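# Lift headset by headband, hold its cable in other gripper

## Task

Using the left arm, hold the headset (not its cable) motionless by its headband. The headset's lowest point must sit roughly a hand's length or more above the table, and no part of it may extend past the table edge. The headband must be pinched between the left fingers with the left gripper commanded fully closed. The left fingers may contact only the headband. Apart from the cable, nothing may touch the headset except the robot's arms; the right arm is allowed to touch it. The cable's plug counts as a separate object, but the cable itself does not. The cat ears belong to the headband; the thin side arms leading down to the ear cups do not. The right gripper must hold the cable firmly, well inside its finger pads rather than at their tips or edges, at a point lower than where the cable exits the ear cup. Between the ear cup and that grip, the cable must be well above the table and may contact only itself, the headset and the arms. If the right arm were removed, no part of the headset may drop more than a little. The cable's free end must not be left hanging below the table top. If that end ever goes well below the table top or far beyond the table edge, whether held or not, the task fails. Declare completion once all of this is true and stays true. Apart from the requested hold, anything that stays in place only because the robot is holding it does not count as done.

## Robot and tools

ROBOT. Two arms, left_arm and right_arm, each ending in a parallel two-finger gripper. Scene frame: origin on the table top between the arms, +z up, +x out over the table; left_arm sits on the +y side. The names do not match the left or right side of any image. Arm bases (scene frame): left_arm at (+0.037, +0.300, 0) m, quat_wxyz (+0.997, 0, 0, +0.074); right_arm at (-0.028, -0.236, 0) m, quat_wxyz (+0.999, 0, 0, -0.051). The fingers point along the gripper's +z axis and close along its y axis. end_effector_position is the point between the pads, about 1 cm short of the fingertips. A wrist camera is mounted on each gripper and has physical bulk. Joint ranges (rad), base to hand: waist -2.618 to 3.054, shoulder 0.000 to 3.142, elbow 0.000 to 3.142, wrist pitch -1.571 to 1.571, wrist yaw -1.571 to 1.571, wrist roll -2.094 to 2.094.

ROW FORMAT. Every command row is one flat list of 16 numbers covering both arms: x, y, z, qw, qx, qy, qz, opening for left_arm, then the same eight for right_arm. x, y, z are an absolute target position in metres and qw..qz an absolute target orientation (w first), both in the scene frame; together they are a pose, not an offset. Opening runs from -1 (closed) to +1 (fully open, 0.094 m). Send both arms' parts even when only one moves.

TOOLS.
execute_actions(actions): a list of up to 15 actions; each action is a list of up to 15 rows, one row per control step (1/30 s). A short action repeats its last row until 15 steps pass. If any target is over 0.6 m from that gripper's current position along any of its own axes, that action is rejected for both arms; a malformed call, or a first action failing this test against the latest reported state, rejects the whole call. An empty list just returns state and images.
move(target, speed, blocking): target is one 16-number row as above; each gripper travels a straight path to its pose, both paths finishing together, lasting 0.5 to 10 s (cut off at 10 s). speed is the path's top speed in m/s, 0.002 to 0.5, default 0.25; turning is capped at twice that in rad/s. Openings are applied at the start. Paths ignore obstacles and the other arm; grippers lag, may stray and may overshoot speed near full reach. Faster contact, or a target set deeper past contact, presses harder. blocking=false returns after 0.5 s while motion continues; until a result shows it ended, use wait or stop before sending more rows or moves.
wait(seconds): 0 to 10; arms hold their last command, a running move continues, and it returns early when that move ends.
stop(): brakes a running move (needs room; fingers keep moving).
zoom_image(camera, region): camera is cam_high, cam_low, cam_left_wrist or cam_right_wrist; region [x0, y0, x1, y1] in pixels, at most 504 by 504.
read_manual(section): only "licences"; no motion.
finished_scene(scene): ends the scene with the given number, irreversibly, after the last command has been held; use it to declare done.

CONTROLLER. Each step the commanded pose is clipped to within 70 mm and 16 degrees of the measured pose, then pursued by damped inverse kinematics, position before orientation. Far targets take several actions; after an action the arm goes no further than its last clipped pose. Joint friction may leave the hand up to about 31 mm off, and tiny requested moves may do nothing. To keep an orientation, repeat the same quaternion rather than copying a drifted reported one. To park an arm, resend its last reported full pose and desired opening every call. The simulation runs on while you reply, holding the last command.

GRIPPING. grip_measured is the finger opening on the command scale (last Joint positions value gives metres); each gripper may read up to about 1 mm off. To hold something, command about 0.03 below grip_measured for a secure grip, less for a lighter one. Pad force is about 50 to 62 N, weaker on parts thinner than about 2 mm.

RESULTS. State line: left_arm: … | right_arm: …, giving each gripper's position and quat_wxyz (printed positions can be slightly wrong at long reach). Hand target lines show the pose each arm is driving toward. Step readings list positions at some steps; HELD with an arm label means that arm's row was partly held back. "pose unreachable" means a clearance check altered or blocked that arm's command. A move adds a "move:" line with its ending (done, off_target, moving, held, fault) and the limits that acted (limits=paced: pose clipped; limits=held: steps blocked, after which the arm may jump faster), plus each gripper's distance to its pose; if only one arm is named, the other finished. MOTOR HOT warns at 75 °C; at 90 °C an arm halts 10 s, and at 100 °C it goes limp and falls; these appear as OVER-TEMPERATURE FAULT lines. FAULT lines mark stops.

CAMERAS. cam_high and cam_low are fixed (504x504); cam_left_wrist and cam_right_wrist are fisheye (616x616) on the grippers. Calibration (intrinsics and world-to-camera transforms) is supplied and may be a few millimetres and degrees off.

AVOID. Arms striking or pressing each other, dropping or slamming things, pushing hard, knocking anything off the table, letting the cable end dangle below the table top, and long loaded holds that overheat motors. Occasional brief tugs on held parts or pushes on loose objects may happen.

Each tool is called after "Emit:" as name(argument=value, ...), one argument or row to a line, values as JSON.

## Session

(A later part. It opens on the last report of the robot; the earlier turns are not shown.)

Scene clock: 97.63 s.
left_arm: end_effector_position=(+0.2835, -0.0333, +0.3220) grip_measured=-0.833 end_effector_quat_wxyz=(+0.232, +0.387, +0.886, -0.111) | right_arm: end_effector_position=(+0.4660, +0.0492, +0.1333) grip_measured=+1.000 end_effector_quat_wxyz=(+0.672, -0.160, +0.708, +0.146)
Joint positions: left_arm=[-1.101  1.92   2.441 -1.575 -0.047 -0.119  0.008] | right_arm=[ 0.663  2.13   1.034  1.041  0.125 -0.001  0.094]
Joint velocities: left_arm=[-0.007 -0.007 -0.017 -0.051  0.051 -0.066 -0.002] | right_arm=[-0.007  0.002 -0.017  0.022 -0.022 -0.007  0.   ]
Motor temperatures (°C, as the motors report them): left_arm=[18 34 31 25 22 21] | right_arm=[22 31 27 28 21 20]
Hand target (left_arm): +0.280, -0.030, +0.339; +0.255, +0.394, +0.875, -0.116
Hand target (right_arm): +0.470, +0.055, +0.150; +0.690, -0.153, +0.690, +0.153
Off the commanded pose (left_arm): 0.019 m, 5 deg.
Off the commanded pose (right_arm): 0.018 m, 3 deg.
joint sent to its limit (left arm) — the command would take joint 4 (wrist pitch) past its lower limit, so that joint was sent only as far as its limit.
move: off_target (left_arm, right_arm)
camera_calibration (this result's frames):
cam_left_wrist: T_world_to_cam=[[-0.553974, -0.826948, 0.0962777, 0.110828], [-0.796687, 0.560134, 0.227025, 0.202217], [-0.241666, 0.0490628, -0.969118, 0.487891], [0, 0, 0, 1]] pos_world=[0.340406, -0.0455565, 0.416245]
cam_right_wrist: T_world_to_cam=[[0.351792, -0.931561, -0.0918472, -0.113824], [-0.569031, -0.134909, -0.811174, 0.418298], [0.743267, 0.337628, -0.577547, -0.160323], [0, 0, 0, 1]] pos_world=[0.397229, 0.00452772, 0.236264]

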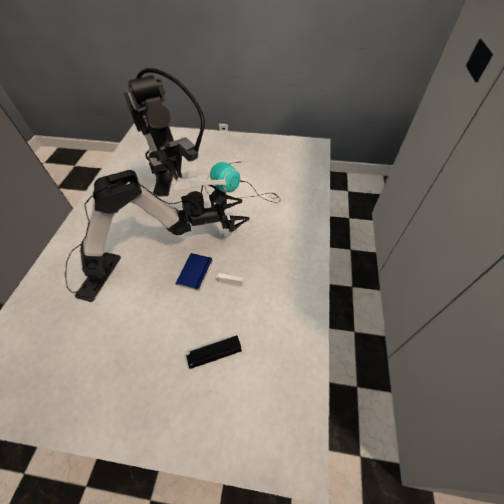

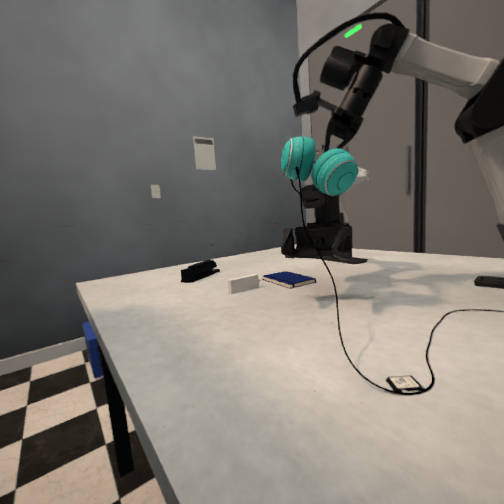

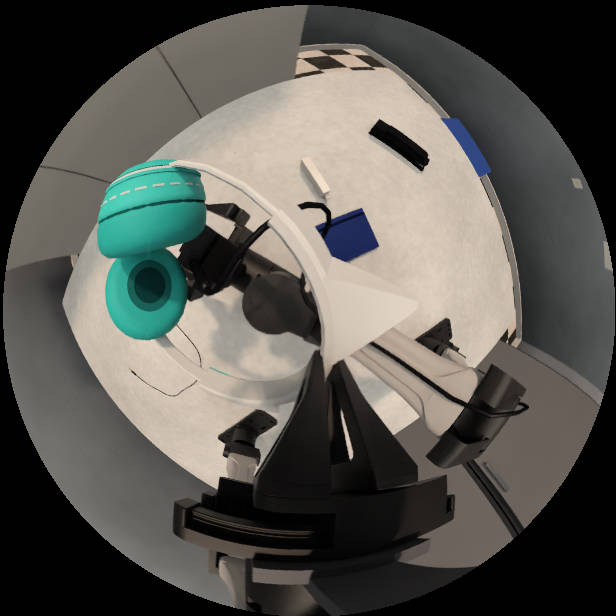

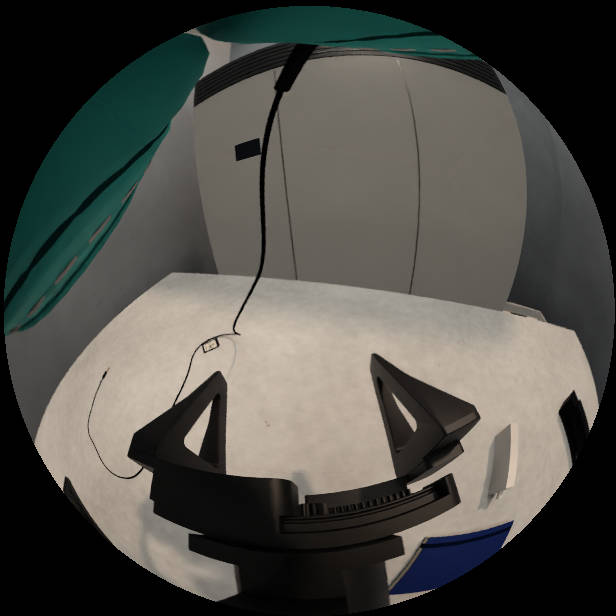

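Emit:
move(
  target=[0.28,-0.03,0.34,0.2,0.4,0.89,-0.084,-1,0.502,0.078,0.15,0.690,-0.153,0.690,0.153,1],
  speed=0.1,
)

Scene clock: 101.60 s.
left_arm: end_effector_position=(+0.2837, -0.0332, +0.3221) grip_measured=-0.836 end_effector_quat_wxyz=(+0.232, +0.385, +0.887, -0.111) | right_arm: end_effector_position=(+0.5005, +0.0688, +0.1389) grip_measured=+1.000 end_effector_quat_wxyz=(+0.680, -0.151, +0.702, +0.147)
Joint positions: left_arm=[-1.101  1.92   2.441 -1.575 -0.048 -0.122  0.008] | right_arm=[0.663 2.236 1.231 0.974 0.136 0.005 0.094]
Joint velocities: left_arm=[ 0.017 -0.007  0.002 -0.007 -0.081 -0.007 -0.   ] | right_arm=[ 0.002  0.002 -0.032  0.007 -0.081 -0.037  0.   ]
Motor temperatures (°C, as the motors report them): left_arm=[18 34 31 26 22 21] | right_arm=[22 32 27 28 21 20]
Hand target (left_arm): +0.280, -0.030, +0.339; +0.255, +0.394, +0.875, -0.117
Hand target (right_arm): +0.502, +0.077, +0.150; +0.690, -0.153, +0.690, +0.153
Off the commanded pose (left_arm): 0.019 m, 5 deg.
Off the commanded pose (right_arm): 0.015 m, 2 deg.
joint sent to its limit (left arm) — the command would take joint 4 (wrist pitch) past its lower limit, so that joint was sent only as far as its limit.
move: off_target (left_arm, right_arm)
camera_calibration (this result's frames):
cam_left_wrist: T_world_to_cam=[[-0.550992, -0.828855, 0.0969882, 0.109874], [-0.79856, 0.557428, 0.227104, 0.202691], [-0.2423, 0.0476816, -0.969029, 0.488036], [0, 0, 0, 1]] pos_world=[0.340652, -0.0451862, 0.416233]
cam_right_wrist: T_world_to_cam=[[0.343703, -0.933488, -0.102315, -0.101554], [-0.555599, -0.114301, -0.823556, 0.438698], [0.757085, 0.339905, -0.557931, -0.19908], [0, 0, 0, 1]] pos_world=[0.429365, 0.0230124, 0.239829]

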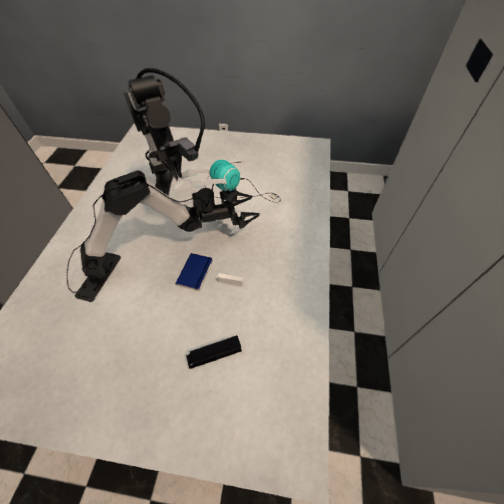

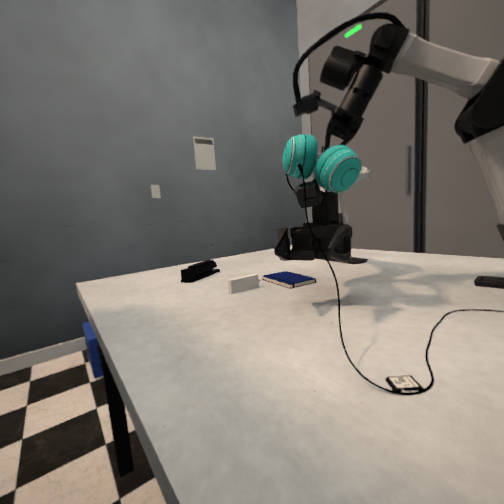

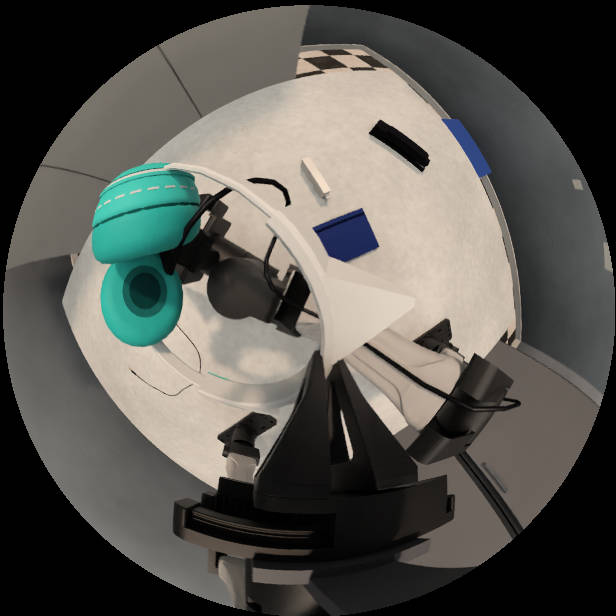

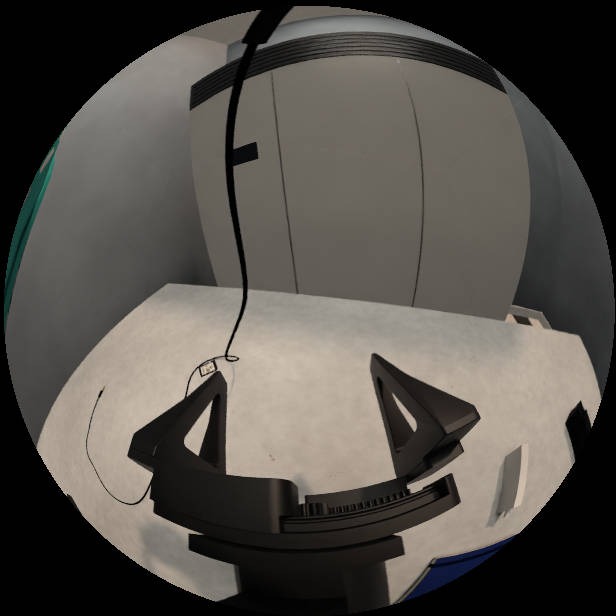

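Cable appears between the fingers. Shift left slightly and close.

Emit:
execute_actions(
  actions=[
    [[0.28,-0.03,0.34,0.2,0.4,0.89,-0.084,-1,0.505,0.095,0.15,0.690,-0.153,0.690,0.153,1]],
    [[0.28,-0.03,0.34,0.2,0.4,0.89,-0.084,-1,0.505,0.095,0.15,0.690,-0.153,0.690,0.153,-1]],
    [[0.28,-0.03,0.34,0.2,0.4,0.89,-0.084,-1,0.505,0.095,0.15,0.690,-0.153,0.690,0.153,-1]],
  ],
)

Scene clock: 108.33 s.
left_arm: end_effector_position=(+0.2837, -0.0332, +0.3221) grip_measured=-0.837 end_effector_quat_wxyz=(+0.232, +0.385, +0.887, -0.111) | right_arm: end_effector_position=(+0.5030, +0.0870, +0.1345) grip_measured=-0.985 end_effector_quat_wxyz=(+0.676, -0.154, +0.706, +0.147)
Joint positions: left_arm=[-1.101  1.92   2.441 -1.575 -0.048 -0.122  0.008] | right_arm=[0.693 2.273 1.294 0.935 0.163 0.007 0.001]
Joint velocities: left_arm=[-0.012  0.002 -0.012 -0.007 -0.037  0.081 -0.001] | right_arm=[ 0.012 -0.012 -0.007 -0.051  0.022  0.051  0.   ]
Motor temperatures (°C, as the motors report them): left_arm=[18 34 31 26 22 21] | right_arm=[22 33 28 29 21 20]
Hand target (left_arm): +0.280, -0.030, +0.339; +0.255, +0.394, +0.875, -0.117
Hand target (right_arm): +0.504, +0.095, +0.150; +0.690, -0.153, +0.690, +0.153
Off the commanded pose (left_arm): 0.019 m, 5 deg.
Off the commanded pose (right_arm): 0.018 m, 3 deg.
joint sent to its limit (left arm) — the command would take joint 4 (wrist pitch) past its lower limit, so that joint was sent only as far as its limit.
Step readings (end_effector_position; steps 1 to 15: 1st action; 16 to 30: 2nd action; 31 to 45: 3rd action):
0: left_arm (+0.2837, -0.0332, +0.3221) | right_arm (+0.5005, +0.0688, +0.1388)
1: left_arm (+0.2837, -0.0332, +0.3221) | right_arm (+0.5015, +0.0701, +0.1391)
2: left_arm (+0.2837, -0.0332, +0.3221) | right_arm (+0.5036, +0.0731, +0.1401)
4: left_arm (+0.2837, -0.0332, +0.3221) | right_arm (+0.5044, +0.0804, +0.1403)
8: left_arm (+0.2837, -0.0332, +0.3221) | right_arm (+0.5027, +0.0877, +0.1375)
15: left_arm (+0.2837, -0.0332, +0.3221) | right_arm (+0.5030, +0.0870, +0.1347)
16: left_arm (+0.2837, -0.0332, +0.3221) | right_arm (+0.5030, +0.0870, +0.1346)
17: left_arm (+0.2837, -0.0332, +0.3221) | right_arm (+0.5030, +0.0870, +0.1346)
19: left_arm (+0.2837, -0.0332, +0.3221) | right_arm (+0.5030, +0.0870, +0.1346)
23: left_arm (+0.2837, -0.0332, +0.3221) | right_arm (+0.5030, +0.0870, +0.1345)
30: left_arm (+0.2837, -0.0332, +0.3221) | right_arm (+0.5030, +0.0870, +0.1345)
31: left_arm (+0.2837, -0.0332, +0.3221) | right_arm (+0.5030, +0.0870, +0.1345)
32: left_arm (+0.2837, -0.0332, +0.3221) | right_arm (+0.5030, +0.0870, +0.1345)
34: left_arm (+0.2837, -0.0332, +0.3221) | right_arm (+0.5030, +0.0870, +0.1345)
38: left_arm (+0.2837, -0.0332, +0.3221) | right_arm (+0.5030, +0.0870, +0.1345)
45: end_effector_position above
camera_calibration (this result's frames):
cam_left_wrist: T_world_to_cam=[[-0.550992, -0.828855, 0.0969882, 0.109874], [-0.79856, 0.557428, 0.227104, 0.202691], [-0.2423, 0.0476816, -0.969029, 0.488036], [0, 0, 0, 1]] pos_world=[0.340652, -0.0451862, 0.416233]
cam_right_wrist: T_world_to_cam=[[0.345439, -0.933089, -0.100079, -0.0870676], [-0.563966, -0.121173, -0.816859, 0.442413], [0.750076, 0.338617, -0.568089, -0.204622], [0, 0, 0, 1]] pos_world=[0.433064, 0.041655, 0.236432]

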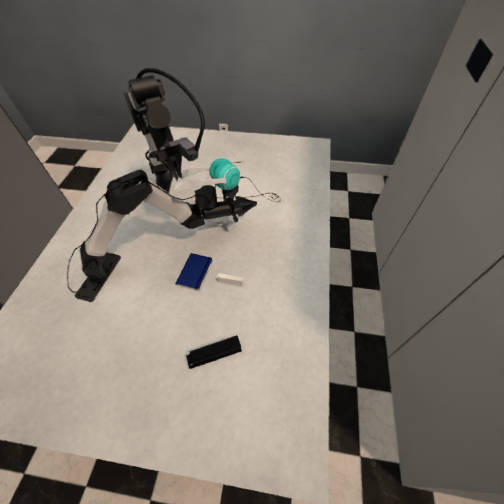

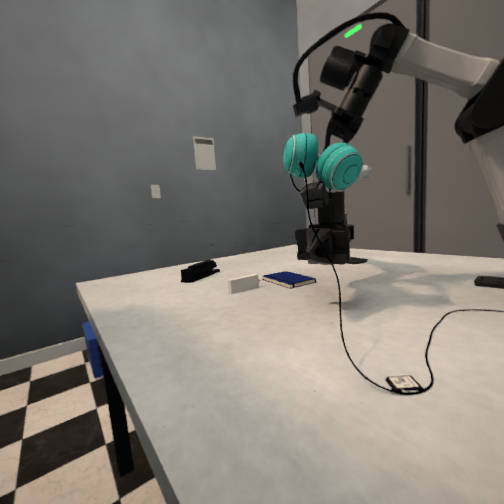

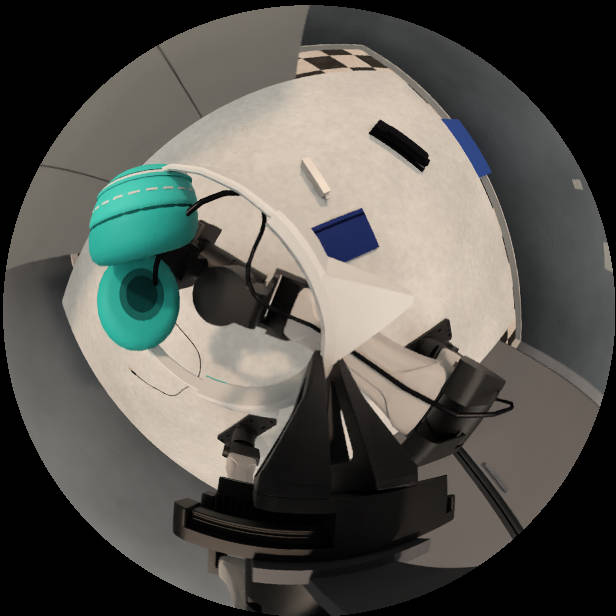

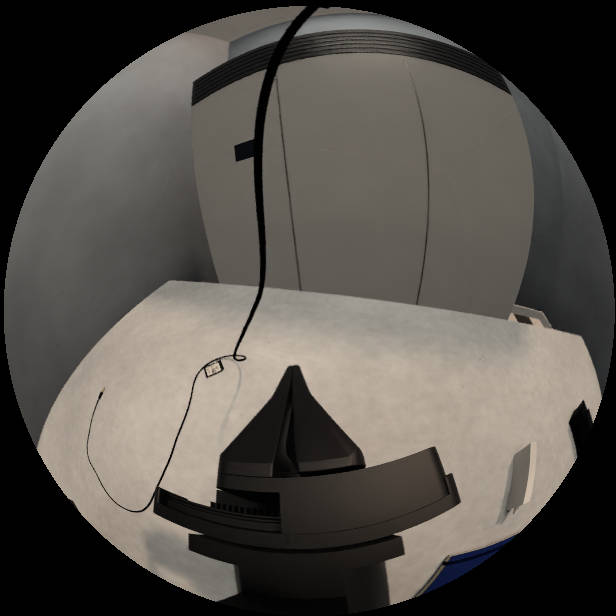

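Emit:
execute_actions(
  actions=[
    [[0.28,-0.03,0.34,0.2,0.4,0.89,-0.084,-1,0.505,0.095,0.15,0.690,-0.153,0.690,0.153,1]],
    [[0.28,-0.03,0.34,0.2,0.4,0.89,-0.084,-1,0.545,0.125,0.15,0.690,-0.153,0.690,0.153,1]],
    [[0.28,-0.03,0.34,0.2,0.4,0.89,-0.084,-1,0.545,0.125,0.15,0.690,-0.153,0.690,0.153,1]],
    [[0.28,-0.03,0.34,0.2,0.4,0.89,-0.084,-1,0.545,0.125,0.15,0.690,-0.153,0.690,0.153,-1]],
    [[0.28,-0.03,0.34,0.2,0.4,0.89,-0.084,-1,0.545,0.125,0.15,0.690,-0.153,0.690,0.153,-1]],
  ],
)

Scene clock: 119.37 s.
left_arm: end_effector_position=(+0.2852, -0.0316, +0.3229) grip_measured=-0.838 end_effector_quat_wxyz=(+0.236, +0.386, +0.885, -0.105) | right_arm: end_effector_position=(+0.5439, +0.1182, +0.1456) grip_measured=-0.974 end_effector_quat_wxyz=(+0.689, -0.150, +0.693, +0.152)
Joint positions: left_arm=[-1.101  1.918  2.441 -1.575 -0.061 -0.115  0.008] | right_arm=[0.699 2.422 1.591 0.825 0.166 0.005 0.001]
Joint velocities: left_arm=[ 0.007  0.012  0.007  0.022  0.022 -0.095  0.   ] | right_arm=[-0.012 -0.012 -0.002  0.007 -0.007  0.066 -0.001]
Motor temperatures (°C, as the motors report them): left_arm=[18 35 32 26 22 21] | right_arm=[22 36 28 29 21 20]
Hand target (left_arm): +0.280, -0.030, +0.339; +0.255, +0.395, +0.875, -0.116
Hand target (right_arm): +0.545, +0.125, +0.150; +0.690, -0.153, +0.690, +0.153
Off the commanded pose (left_arm): 0.018 m, 5 deg.
Off the commanded pose (right_arm): 0.008 m, 1 deg.
joint sent to its limit (left arm) — the command would take joint 4 (wrist pitch) past its lower limit, so that joint was sent only as far as its limit.
Step readings (end_effector_position; steps 1 to 15: 1st action; 16 to 30: 2nd action; 31 to 45: 3rd action; 46 to 60: 4th action; 61 to 75: 5th action):
0: left_arm (+0.2837, -0.0332, +0.3221) | right_arm (+0.5030, +0.0870, +0.1345)
1: left_arm (+0.2837, -0.0332, +0.3221) | right_arm (+0.5030, +0.0870, +0.1345)
2: left_arm (+0.2837, -0.0332, +0.3221) | right_arm (+0.5030, +0.0870, +0.1345)
4: left_arm (+0.2837, -0.0332, +0.3221) | right_arm (+0.5030, +0.0870, +0.1345)
8: left_arm (+0.2837, -0.0332, +0.3221) | right_arm (+0.5030, +0.0870, +0.1345)
15: left_arm (+0.2837, -0.0332, +0.3221) | right_arm (+0.5030, +0.0870, +0.1345)
16: left_arm (+0.2837, -0.0332, +0.3221) | right_arm (+0.5081, +0.0902, +0.1360)
17: left_arm (+0.2837, -0.0332, +0.3221) | right_arm (+0.5181, +0.0971, +0.1401)
19: left_arm (+0.2838, -0.0331, +0.3221) | right_arm (+0.5323, +0.1082, +0.1469)
23: left_arm (+0.2839, -0.0325, +0.3228) | right_arm (+0.5421, +0.1170, +0.1464)
30: left_arm (+0.2849, -0.0318, +0.3229) | right_arm (+0.5438, +0.1181, +0.1458)
31: left_arm (+0.2850, -0.0317, +0.3229) | right_arm (+0.5439, +0.1181, +0.1458)
32: left_arm (+0.2850, -0.0317, +0.3229) | right_arm (+0.5439, +0.1181, +0.1456)
34: left_arm (+0.2851, -0.0316, +0.3229) | right_arm (+0.5439, +0.1182, +0.1456)
38: left_arm (+0.2852, -0.0316, +0.3229) | right_arm (+0.5439, +0.1182, +0.1455)
45: left_arm (+0.2852, -0.0316, +0.3229) | right_arm (+0.5439, +0.1182, +0.1456)
46: left_arm (+0.2852, -0.0316, +0.3229) | right_arm (+0.5439, +0.1182, +0.1456)
47: left_arm (+0.2852, -0.0316, +0.3229) | right_arm (+0.5439, +0.1182, +0.1456)
49: left_arm (+0.2852, -0.0316, +0.3229) | right_arm (+0.5439, +0.1182, +0.1456)
53: left_arm (+0.2852, -0.0316, +0.3229) | right_arm (+0.5439, +0.1182, +0.1456)
60: left_arm (+0.2852, -0.0316, +0.3229) | right_arm (+0.5439, +0.1182, +0.1456)
61: left_arm (+0.2852, -0.0316, +0.3229) | right_arm (+0.5439, +0.1182, +0.1456)
62: left_arm (+0.2852, -0.0316, +0.3229) | right_arm (+0.5439, +0.1182, +0.1456)
64: left_arm (+0.2852, -0.0316, +0.3229) | right_arm (+0.5439, +0.1182, +0.1456)
68: left_arm (+0.2852, -0.0316, +0.3229) | right_arm (+0.5439, +0.1182, +0.1456)
75: end_effector_position above
camera_calibration (this result's frames):
cam_left_wrist: T_world_to_cam=[[-0.551898, -0.829648, 0.0842138, 0.11632], [-0.801534, 0.555625, 0.220961, 0.205563], [-0.230111, 0.0544475, -0.97164, 0.486731], [0, 0, 0, 1]] pos_world=[0.340965, -0.0442128, 0.41771]
cam_right_wrist: T_world_to_cam=[[0.350957, -0.930215, -0.107372, -0.0732699], [-0.536995, -0.106, -0.836899, 0.464862], [0.767115, 0.351374, -0.536723, -0.254938], [0, 0, 0, 1]] pos_world=[0.47091, 0.0706972, 0.244344]

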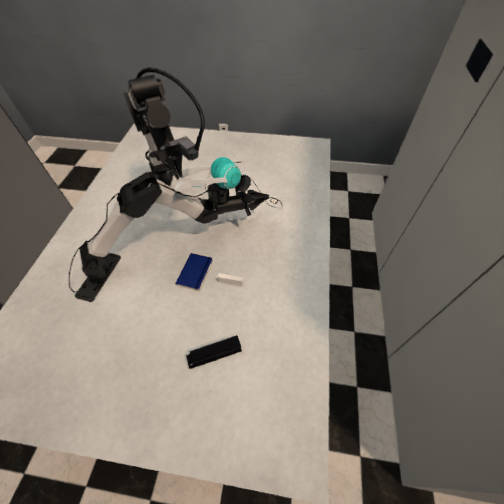

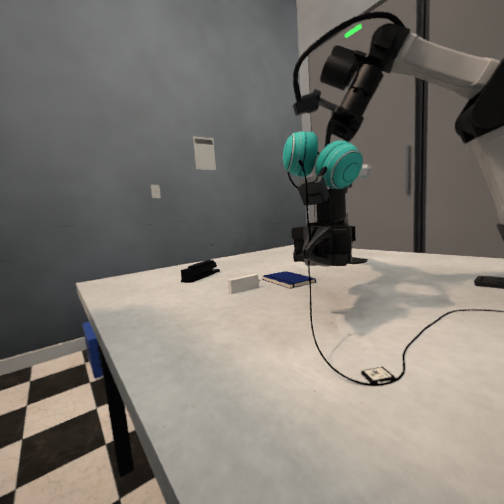

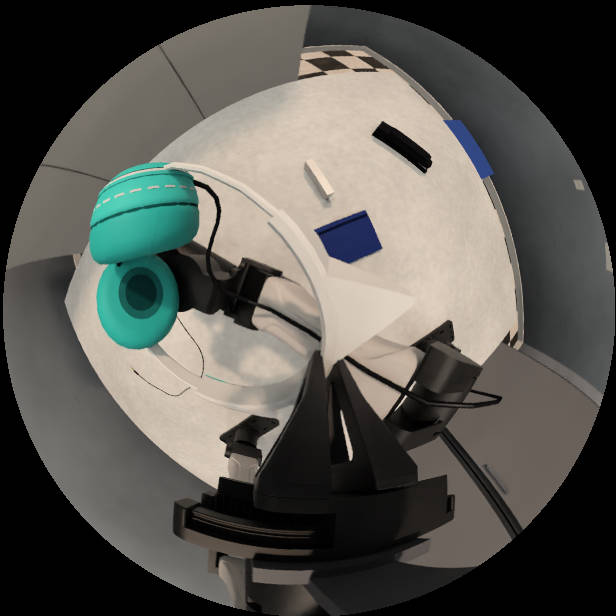

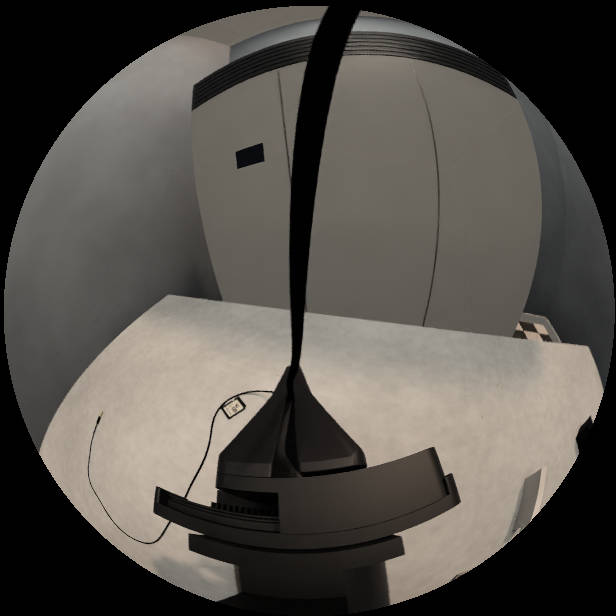

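Emit:
execute_actions(
  actions=[
    [[0.28,-0.03,0.34,0.2,0.4,0.89,-0.084,-1,0.545,0.125,0.15,0.690,-0.153,0.690,0.153,0.2]],
    [[0.28,-0.03,0.34,0.2,0.4,0.89,-0.084,-1,0.565,0.135,0.15,0.690,-0.153,0.690,0.153,0.2]],
    [[0.28,-0.03,0.34,0.2,0.4,0.89,-0.084,-1,0.565,0.135,0.15,0.690,-0.153,0.690,0.153,-1]],
    [[0.28,-0.03,0.34,0.2,0.4,0.89,-0.084,-1,0.565,0.135,0.15,0.690,-0.153,0.690,0.153,-1]],
  ],
)

Scene clock: 126.73 s.
left_arm: end_effector_position=(+0.2836, -0.0325, +0.3233) grip_measured=-0.838 end_effector_quat_wxyz=(+0.234, +0.389, +0.884, -0.109) | right_arm: end_effector_position=(+0.5621, +0.1307, +0.1348) grip_measured=-0.972 end_effector_quat_wxyz=(+0.679, -0.154, +0.702, +0.149)
Joint positions: left_arm=[-1.102  1.917  2.441 -1.575 -0.051 -0.112  0.008] | right_arm=[0.699 2.506 1.737 0.734 0.165 0.005 0.001]
Joint velocities: left_arm=[-0.002  0.002 -0.002 -0.037 -0.007  0.037 -0.   ] | right_arm=[ 0.012 -0.002 -0.017 -0.051  0.037 -0.022  0.   ]
Motor temperatures (°C, as the motors report them): left_arm=[18 35 32 26 22 21] | right_arm=[22 38 29 29 21 20]
Hand target (left_arm): +0.280, -0.030, +0.339; +0.255, +0.394, +0.875, -0.116
Hand target (right_arm): +0.564, +0.134, +0.150; +0.690, -0.153, +0.690, +0.153
Off the commanded pose (left_arm): 0.017 m, 5 deg.
Off the commanded pose (right_arm): 0.016 m, 2 deg.
joint sent to its limit (left arm) — the command would take joint 4 (wrist pitch) past its lower limit, so that joint was sent only as far as its limit.
Step readings (end_effector_position; steps 1 to 15: 1st action; 16 to 30: 2nd action; 31 to 45: 3rd action; 46 to 60: 4th action):
0: left_arm (+0.2852, -0.0316, +0.3229) | right_arm (+0.5439, +0.1182, +0.1456)
1: left_arm (+0.2852, -0.0316, +0.3229) | right_arm (+0.5439, +0.1182, +0.1456)
2: left_arm (+0.2852, -0.0316, +0.3229) | right_arm (+0.5439, +0.1182, +0.1456)
4: left_arm (+0.2852, -0.0316, +0.3229) | right_arm (+0.5439, +0.1182, +0.1456)
8: left_arm (+0.2852, -0.0316, +0.3229) | right_arm (+0.5439, +0.1182, +0.1456)
15: left_arm (+0.2852, -0.0316, +0.3229) | right_arm (+0.5439, +0.1182, +0.1456)
16: left_arm (+0.2854, -0.0314, +0.3229) | right_arm (+0.5466, +0.1200, +0.1467)
17: left_arm (+0.2860, -0.0309, +0.3230) | right_arm (+0.5515, +0.1233, +0.1499)
19: left_arm (+0.2859, -0.0309, +0.3231) | right_arm (+0.5581, +0.1279, +0.1518)
23: left_arm (+0.2853, -0.0312, +0.3234) | right_arm (+0.5620, +0.1306, +0.1433)
30: left_arm (+0.2838, -0.0323, +0.3233) | right_arm (+0.5621, +0.1307, +0.1352)
31: left_arm (+0.2837, -0.0323, +0.3233) | right_arm (+0.5621, +0.1307, +0.1351)
32: left_arm (+0.2837, -0.0324, +0.3233) | right_arm (+0.5621, +0.1307, +0.1350)
34: left_arm (+0.2836, -0.0324, +0.3233) | right_arm (+0.5621, +0.1307, +0.1348)
38: left_arm (+0.2836, -0.0325, +0.3233) | right_arm (+0.5621, +0.1307, +0.1348)
45: left_arm (+0.2836, -0.0325, +0.3233) | right_arm (+0.5621, +0.1307, +0.1348)
46: left_arm (+0.2836, -0.0325, +0.3233) | right_arm (+0.5621, +0.1307, +0.1348)
47: left_arm (+0.2836, -0.0325, +0.3233) | right_arm (+0.5621, +0.1307, +0.1348)
49: left_arm (+0.2836, -0.0325, +0.3233) | right_arm (+0.5621, +0.1307, +0.1348)
53: left_arm (+0.2836, -0.0325, +0.3233) | right_arm (+0.5621, +0.1307, +0.1348)
60: end_effector_position above
camera_calibration (this result's frames):
cam_left_wrist: T_world_to_cam=[[-0.557887, -0.824928, 0.0908556, 0.114392], [-0.796094, 0.562869, 0.222287, 0.202973], [-0.234511, 0.0516815, -0.970739, 0.487644], [0, 0, 0, 1]] pos_world=[0.339762, -0.0450845, 0.417863]
cam_right_wrist: T_world_to_cam=[[0.349231, -0.93165, -0.100332, -0.0689853], [-0.556419, -0.120032, -0.822186, 0.47762], [0.753946, 0.34296, -0.560307, -0.267397], [0, 0, 0, 1]] pos_world=[0.491452, 0.0847659, 0.235947]

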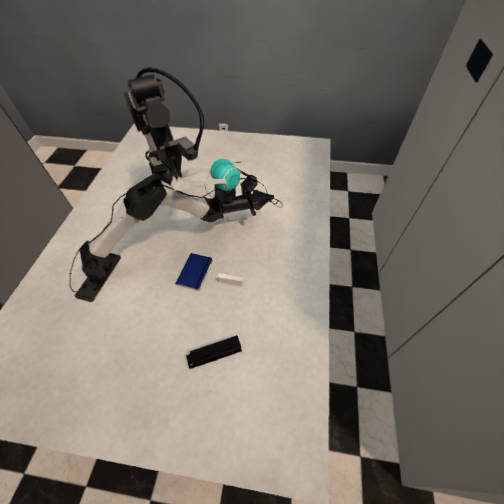

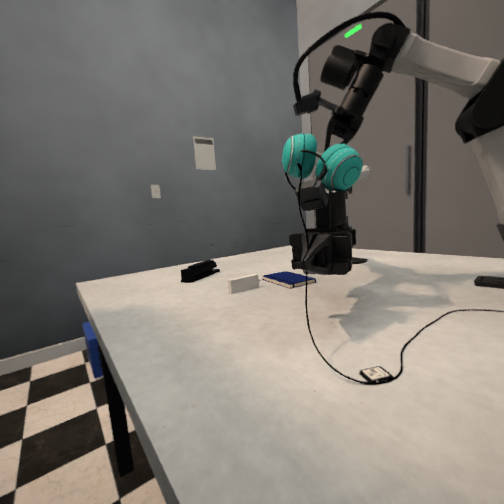

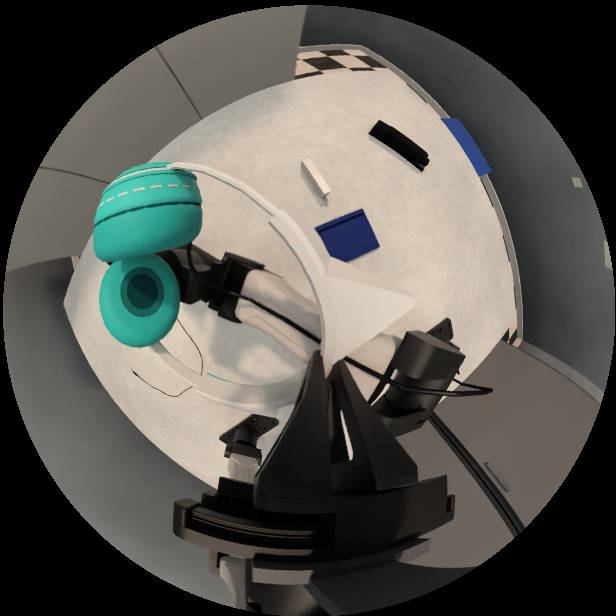

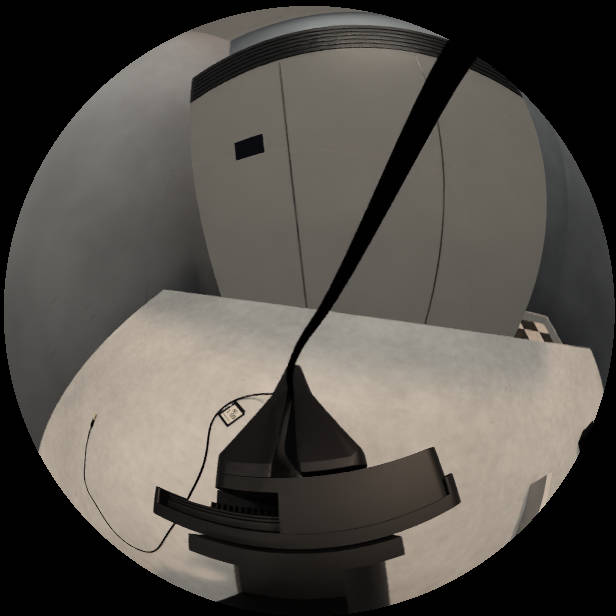

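Cable gripped. Done.

Emit:
finished_scene(
  scene=1,
)

The scene is finished: the task was done.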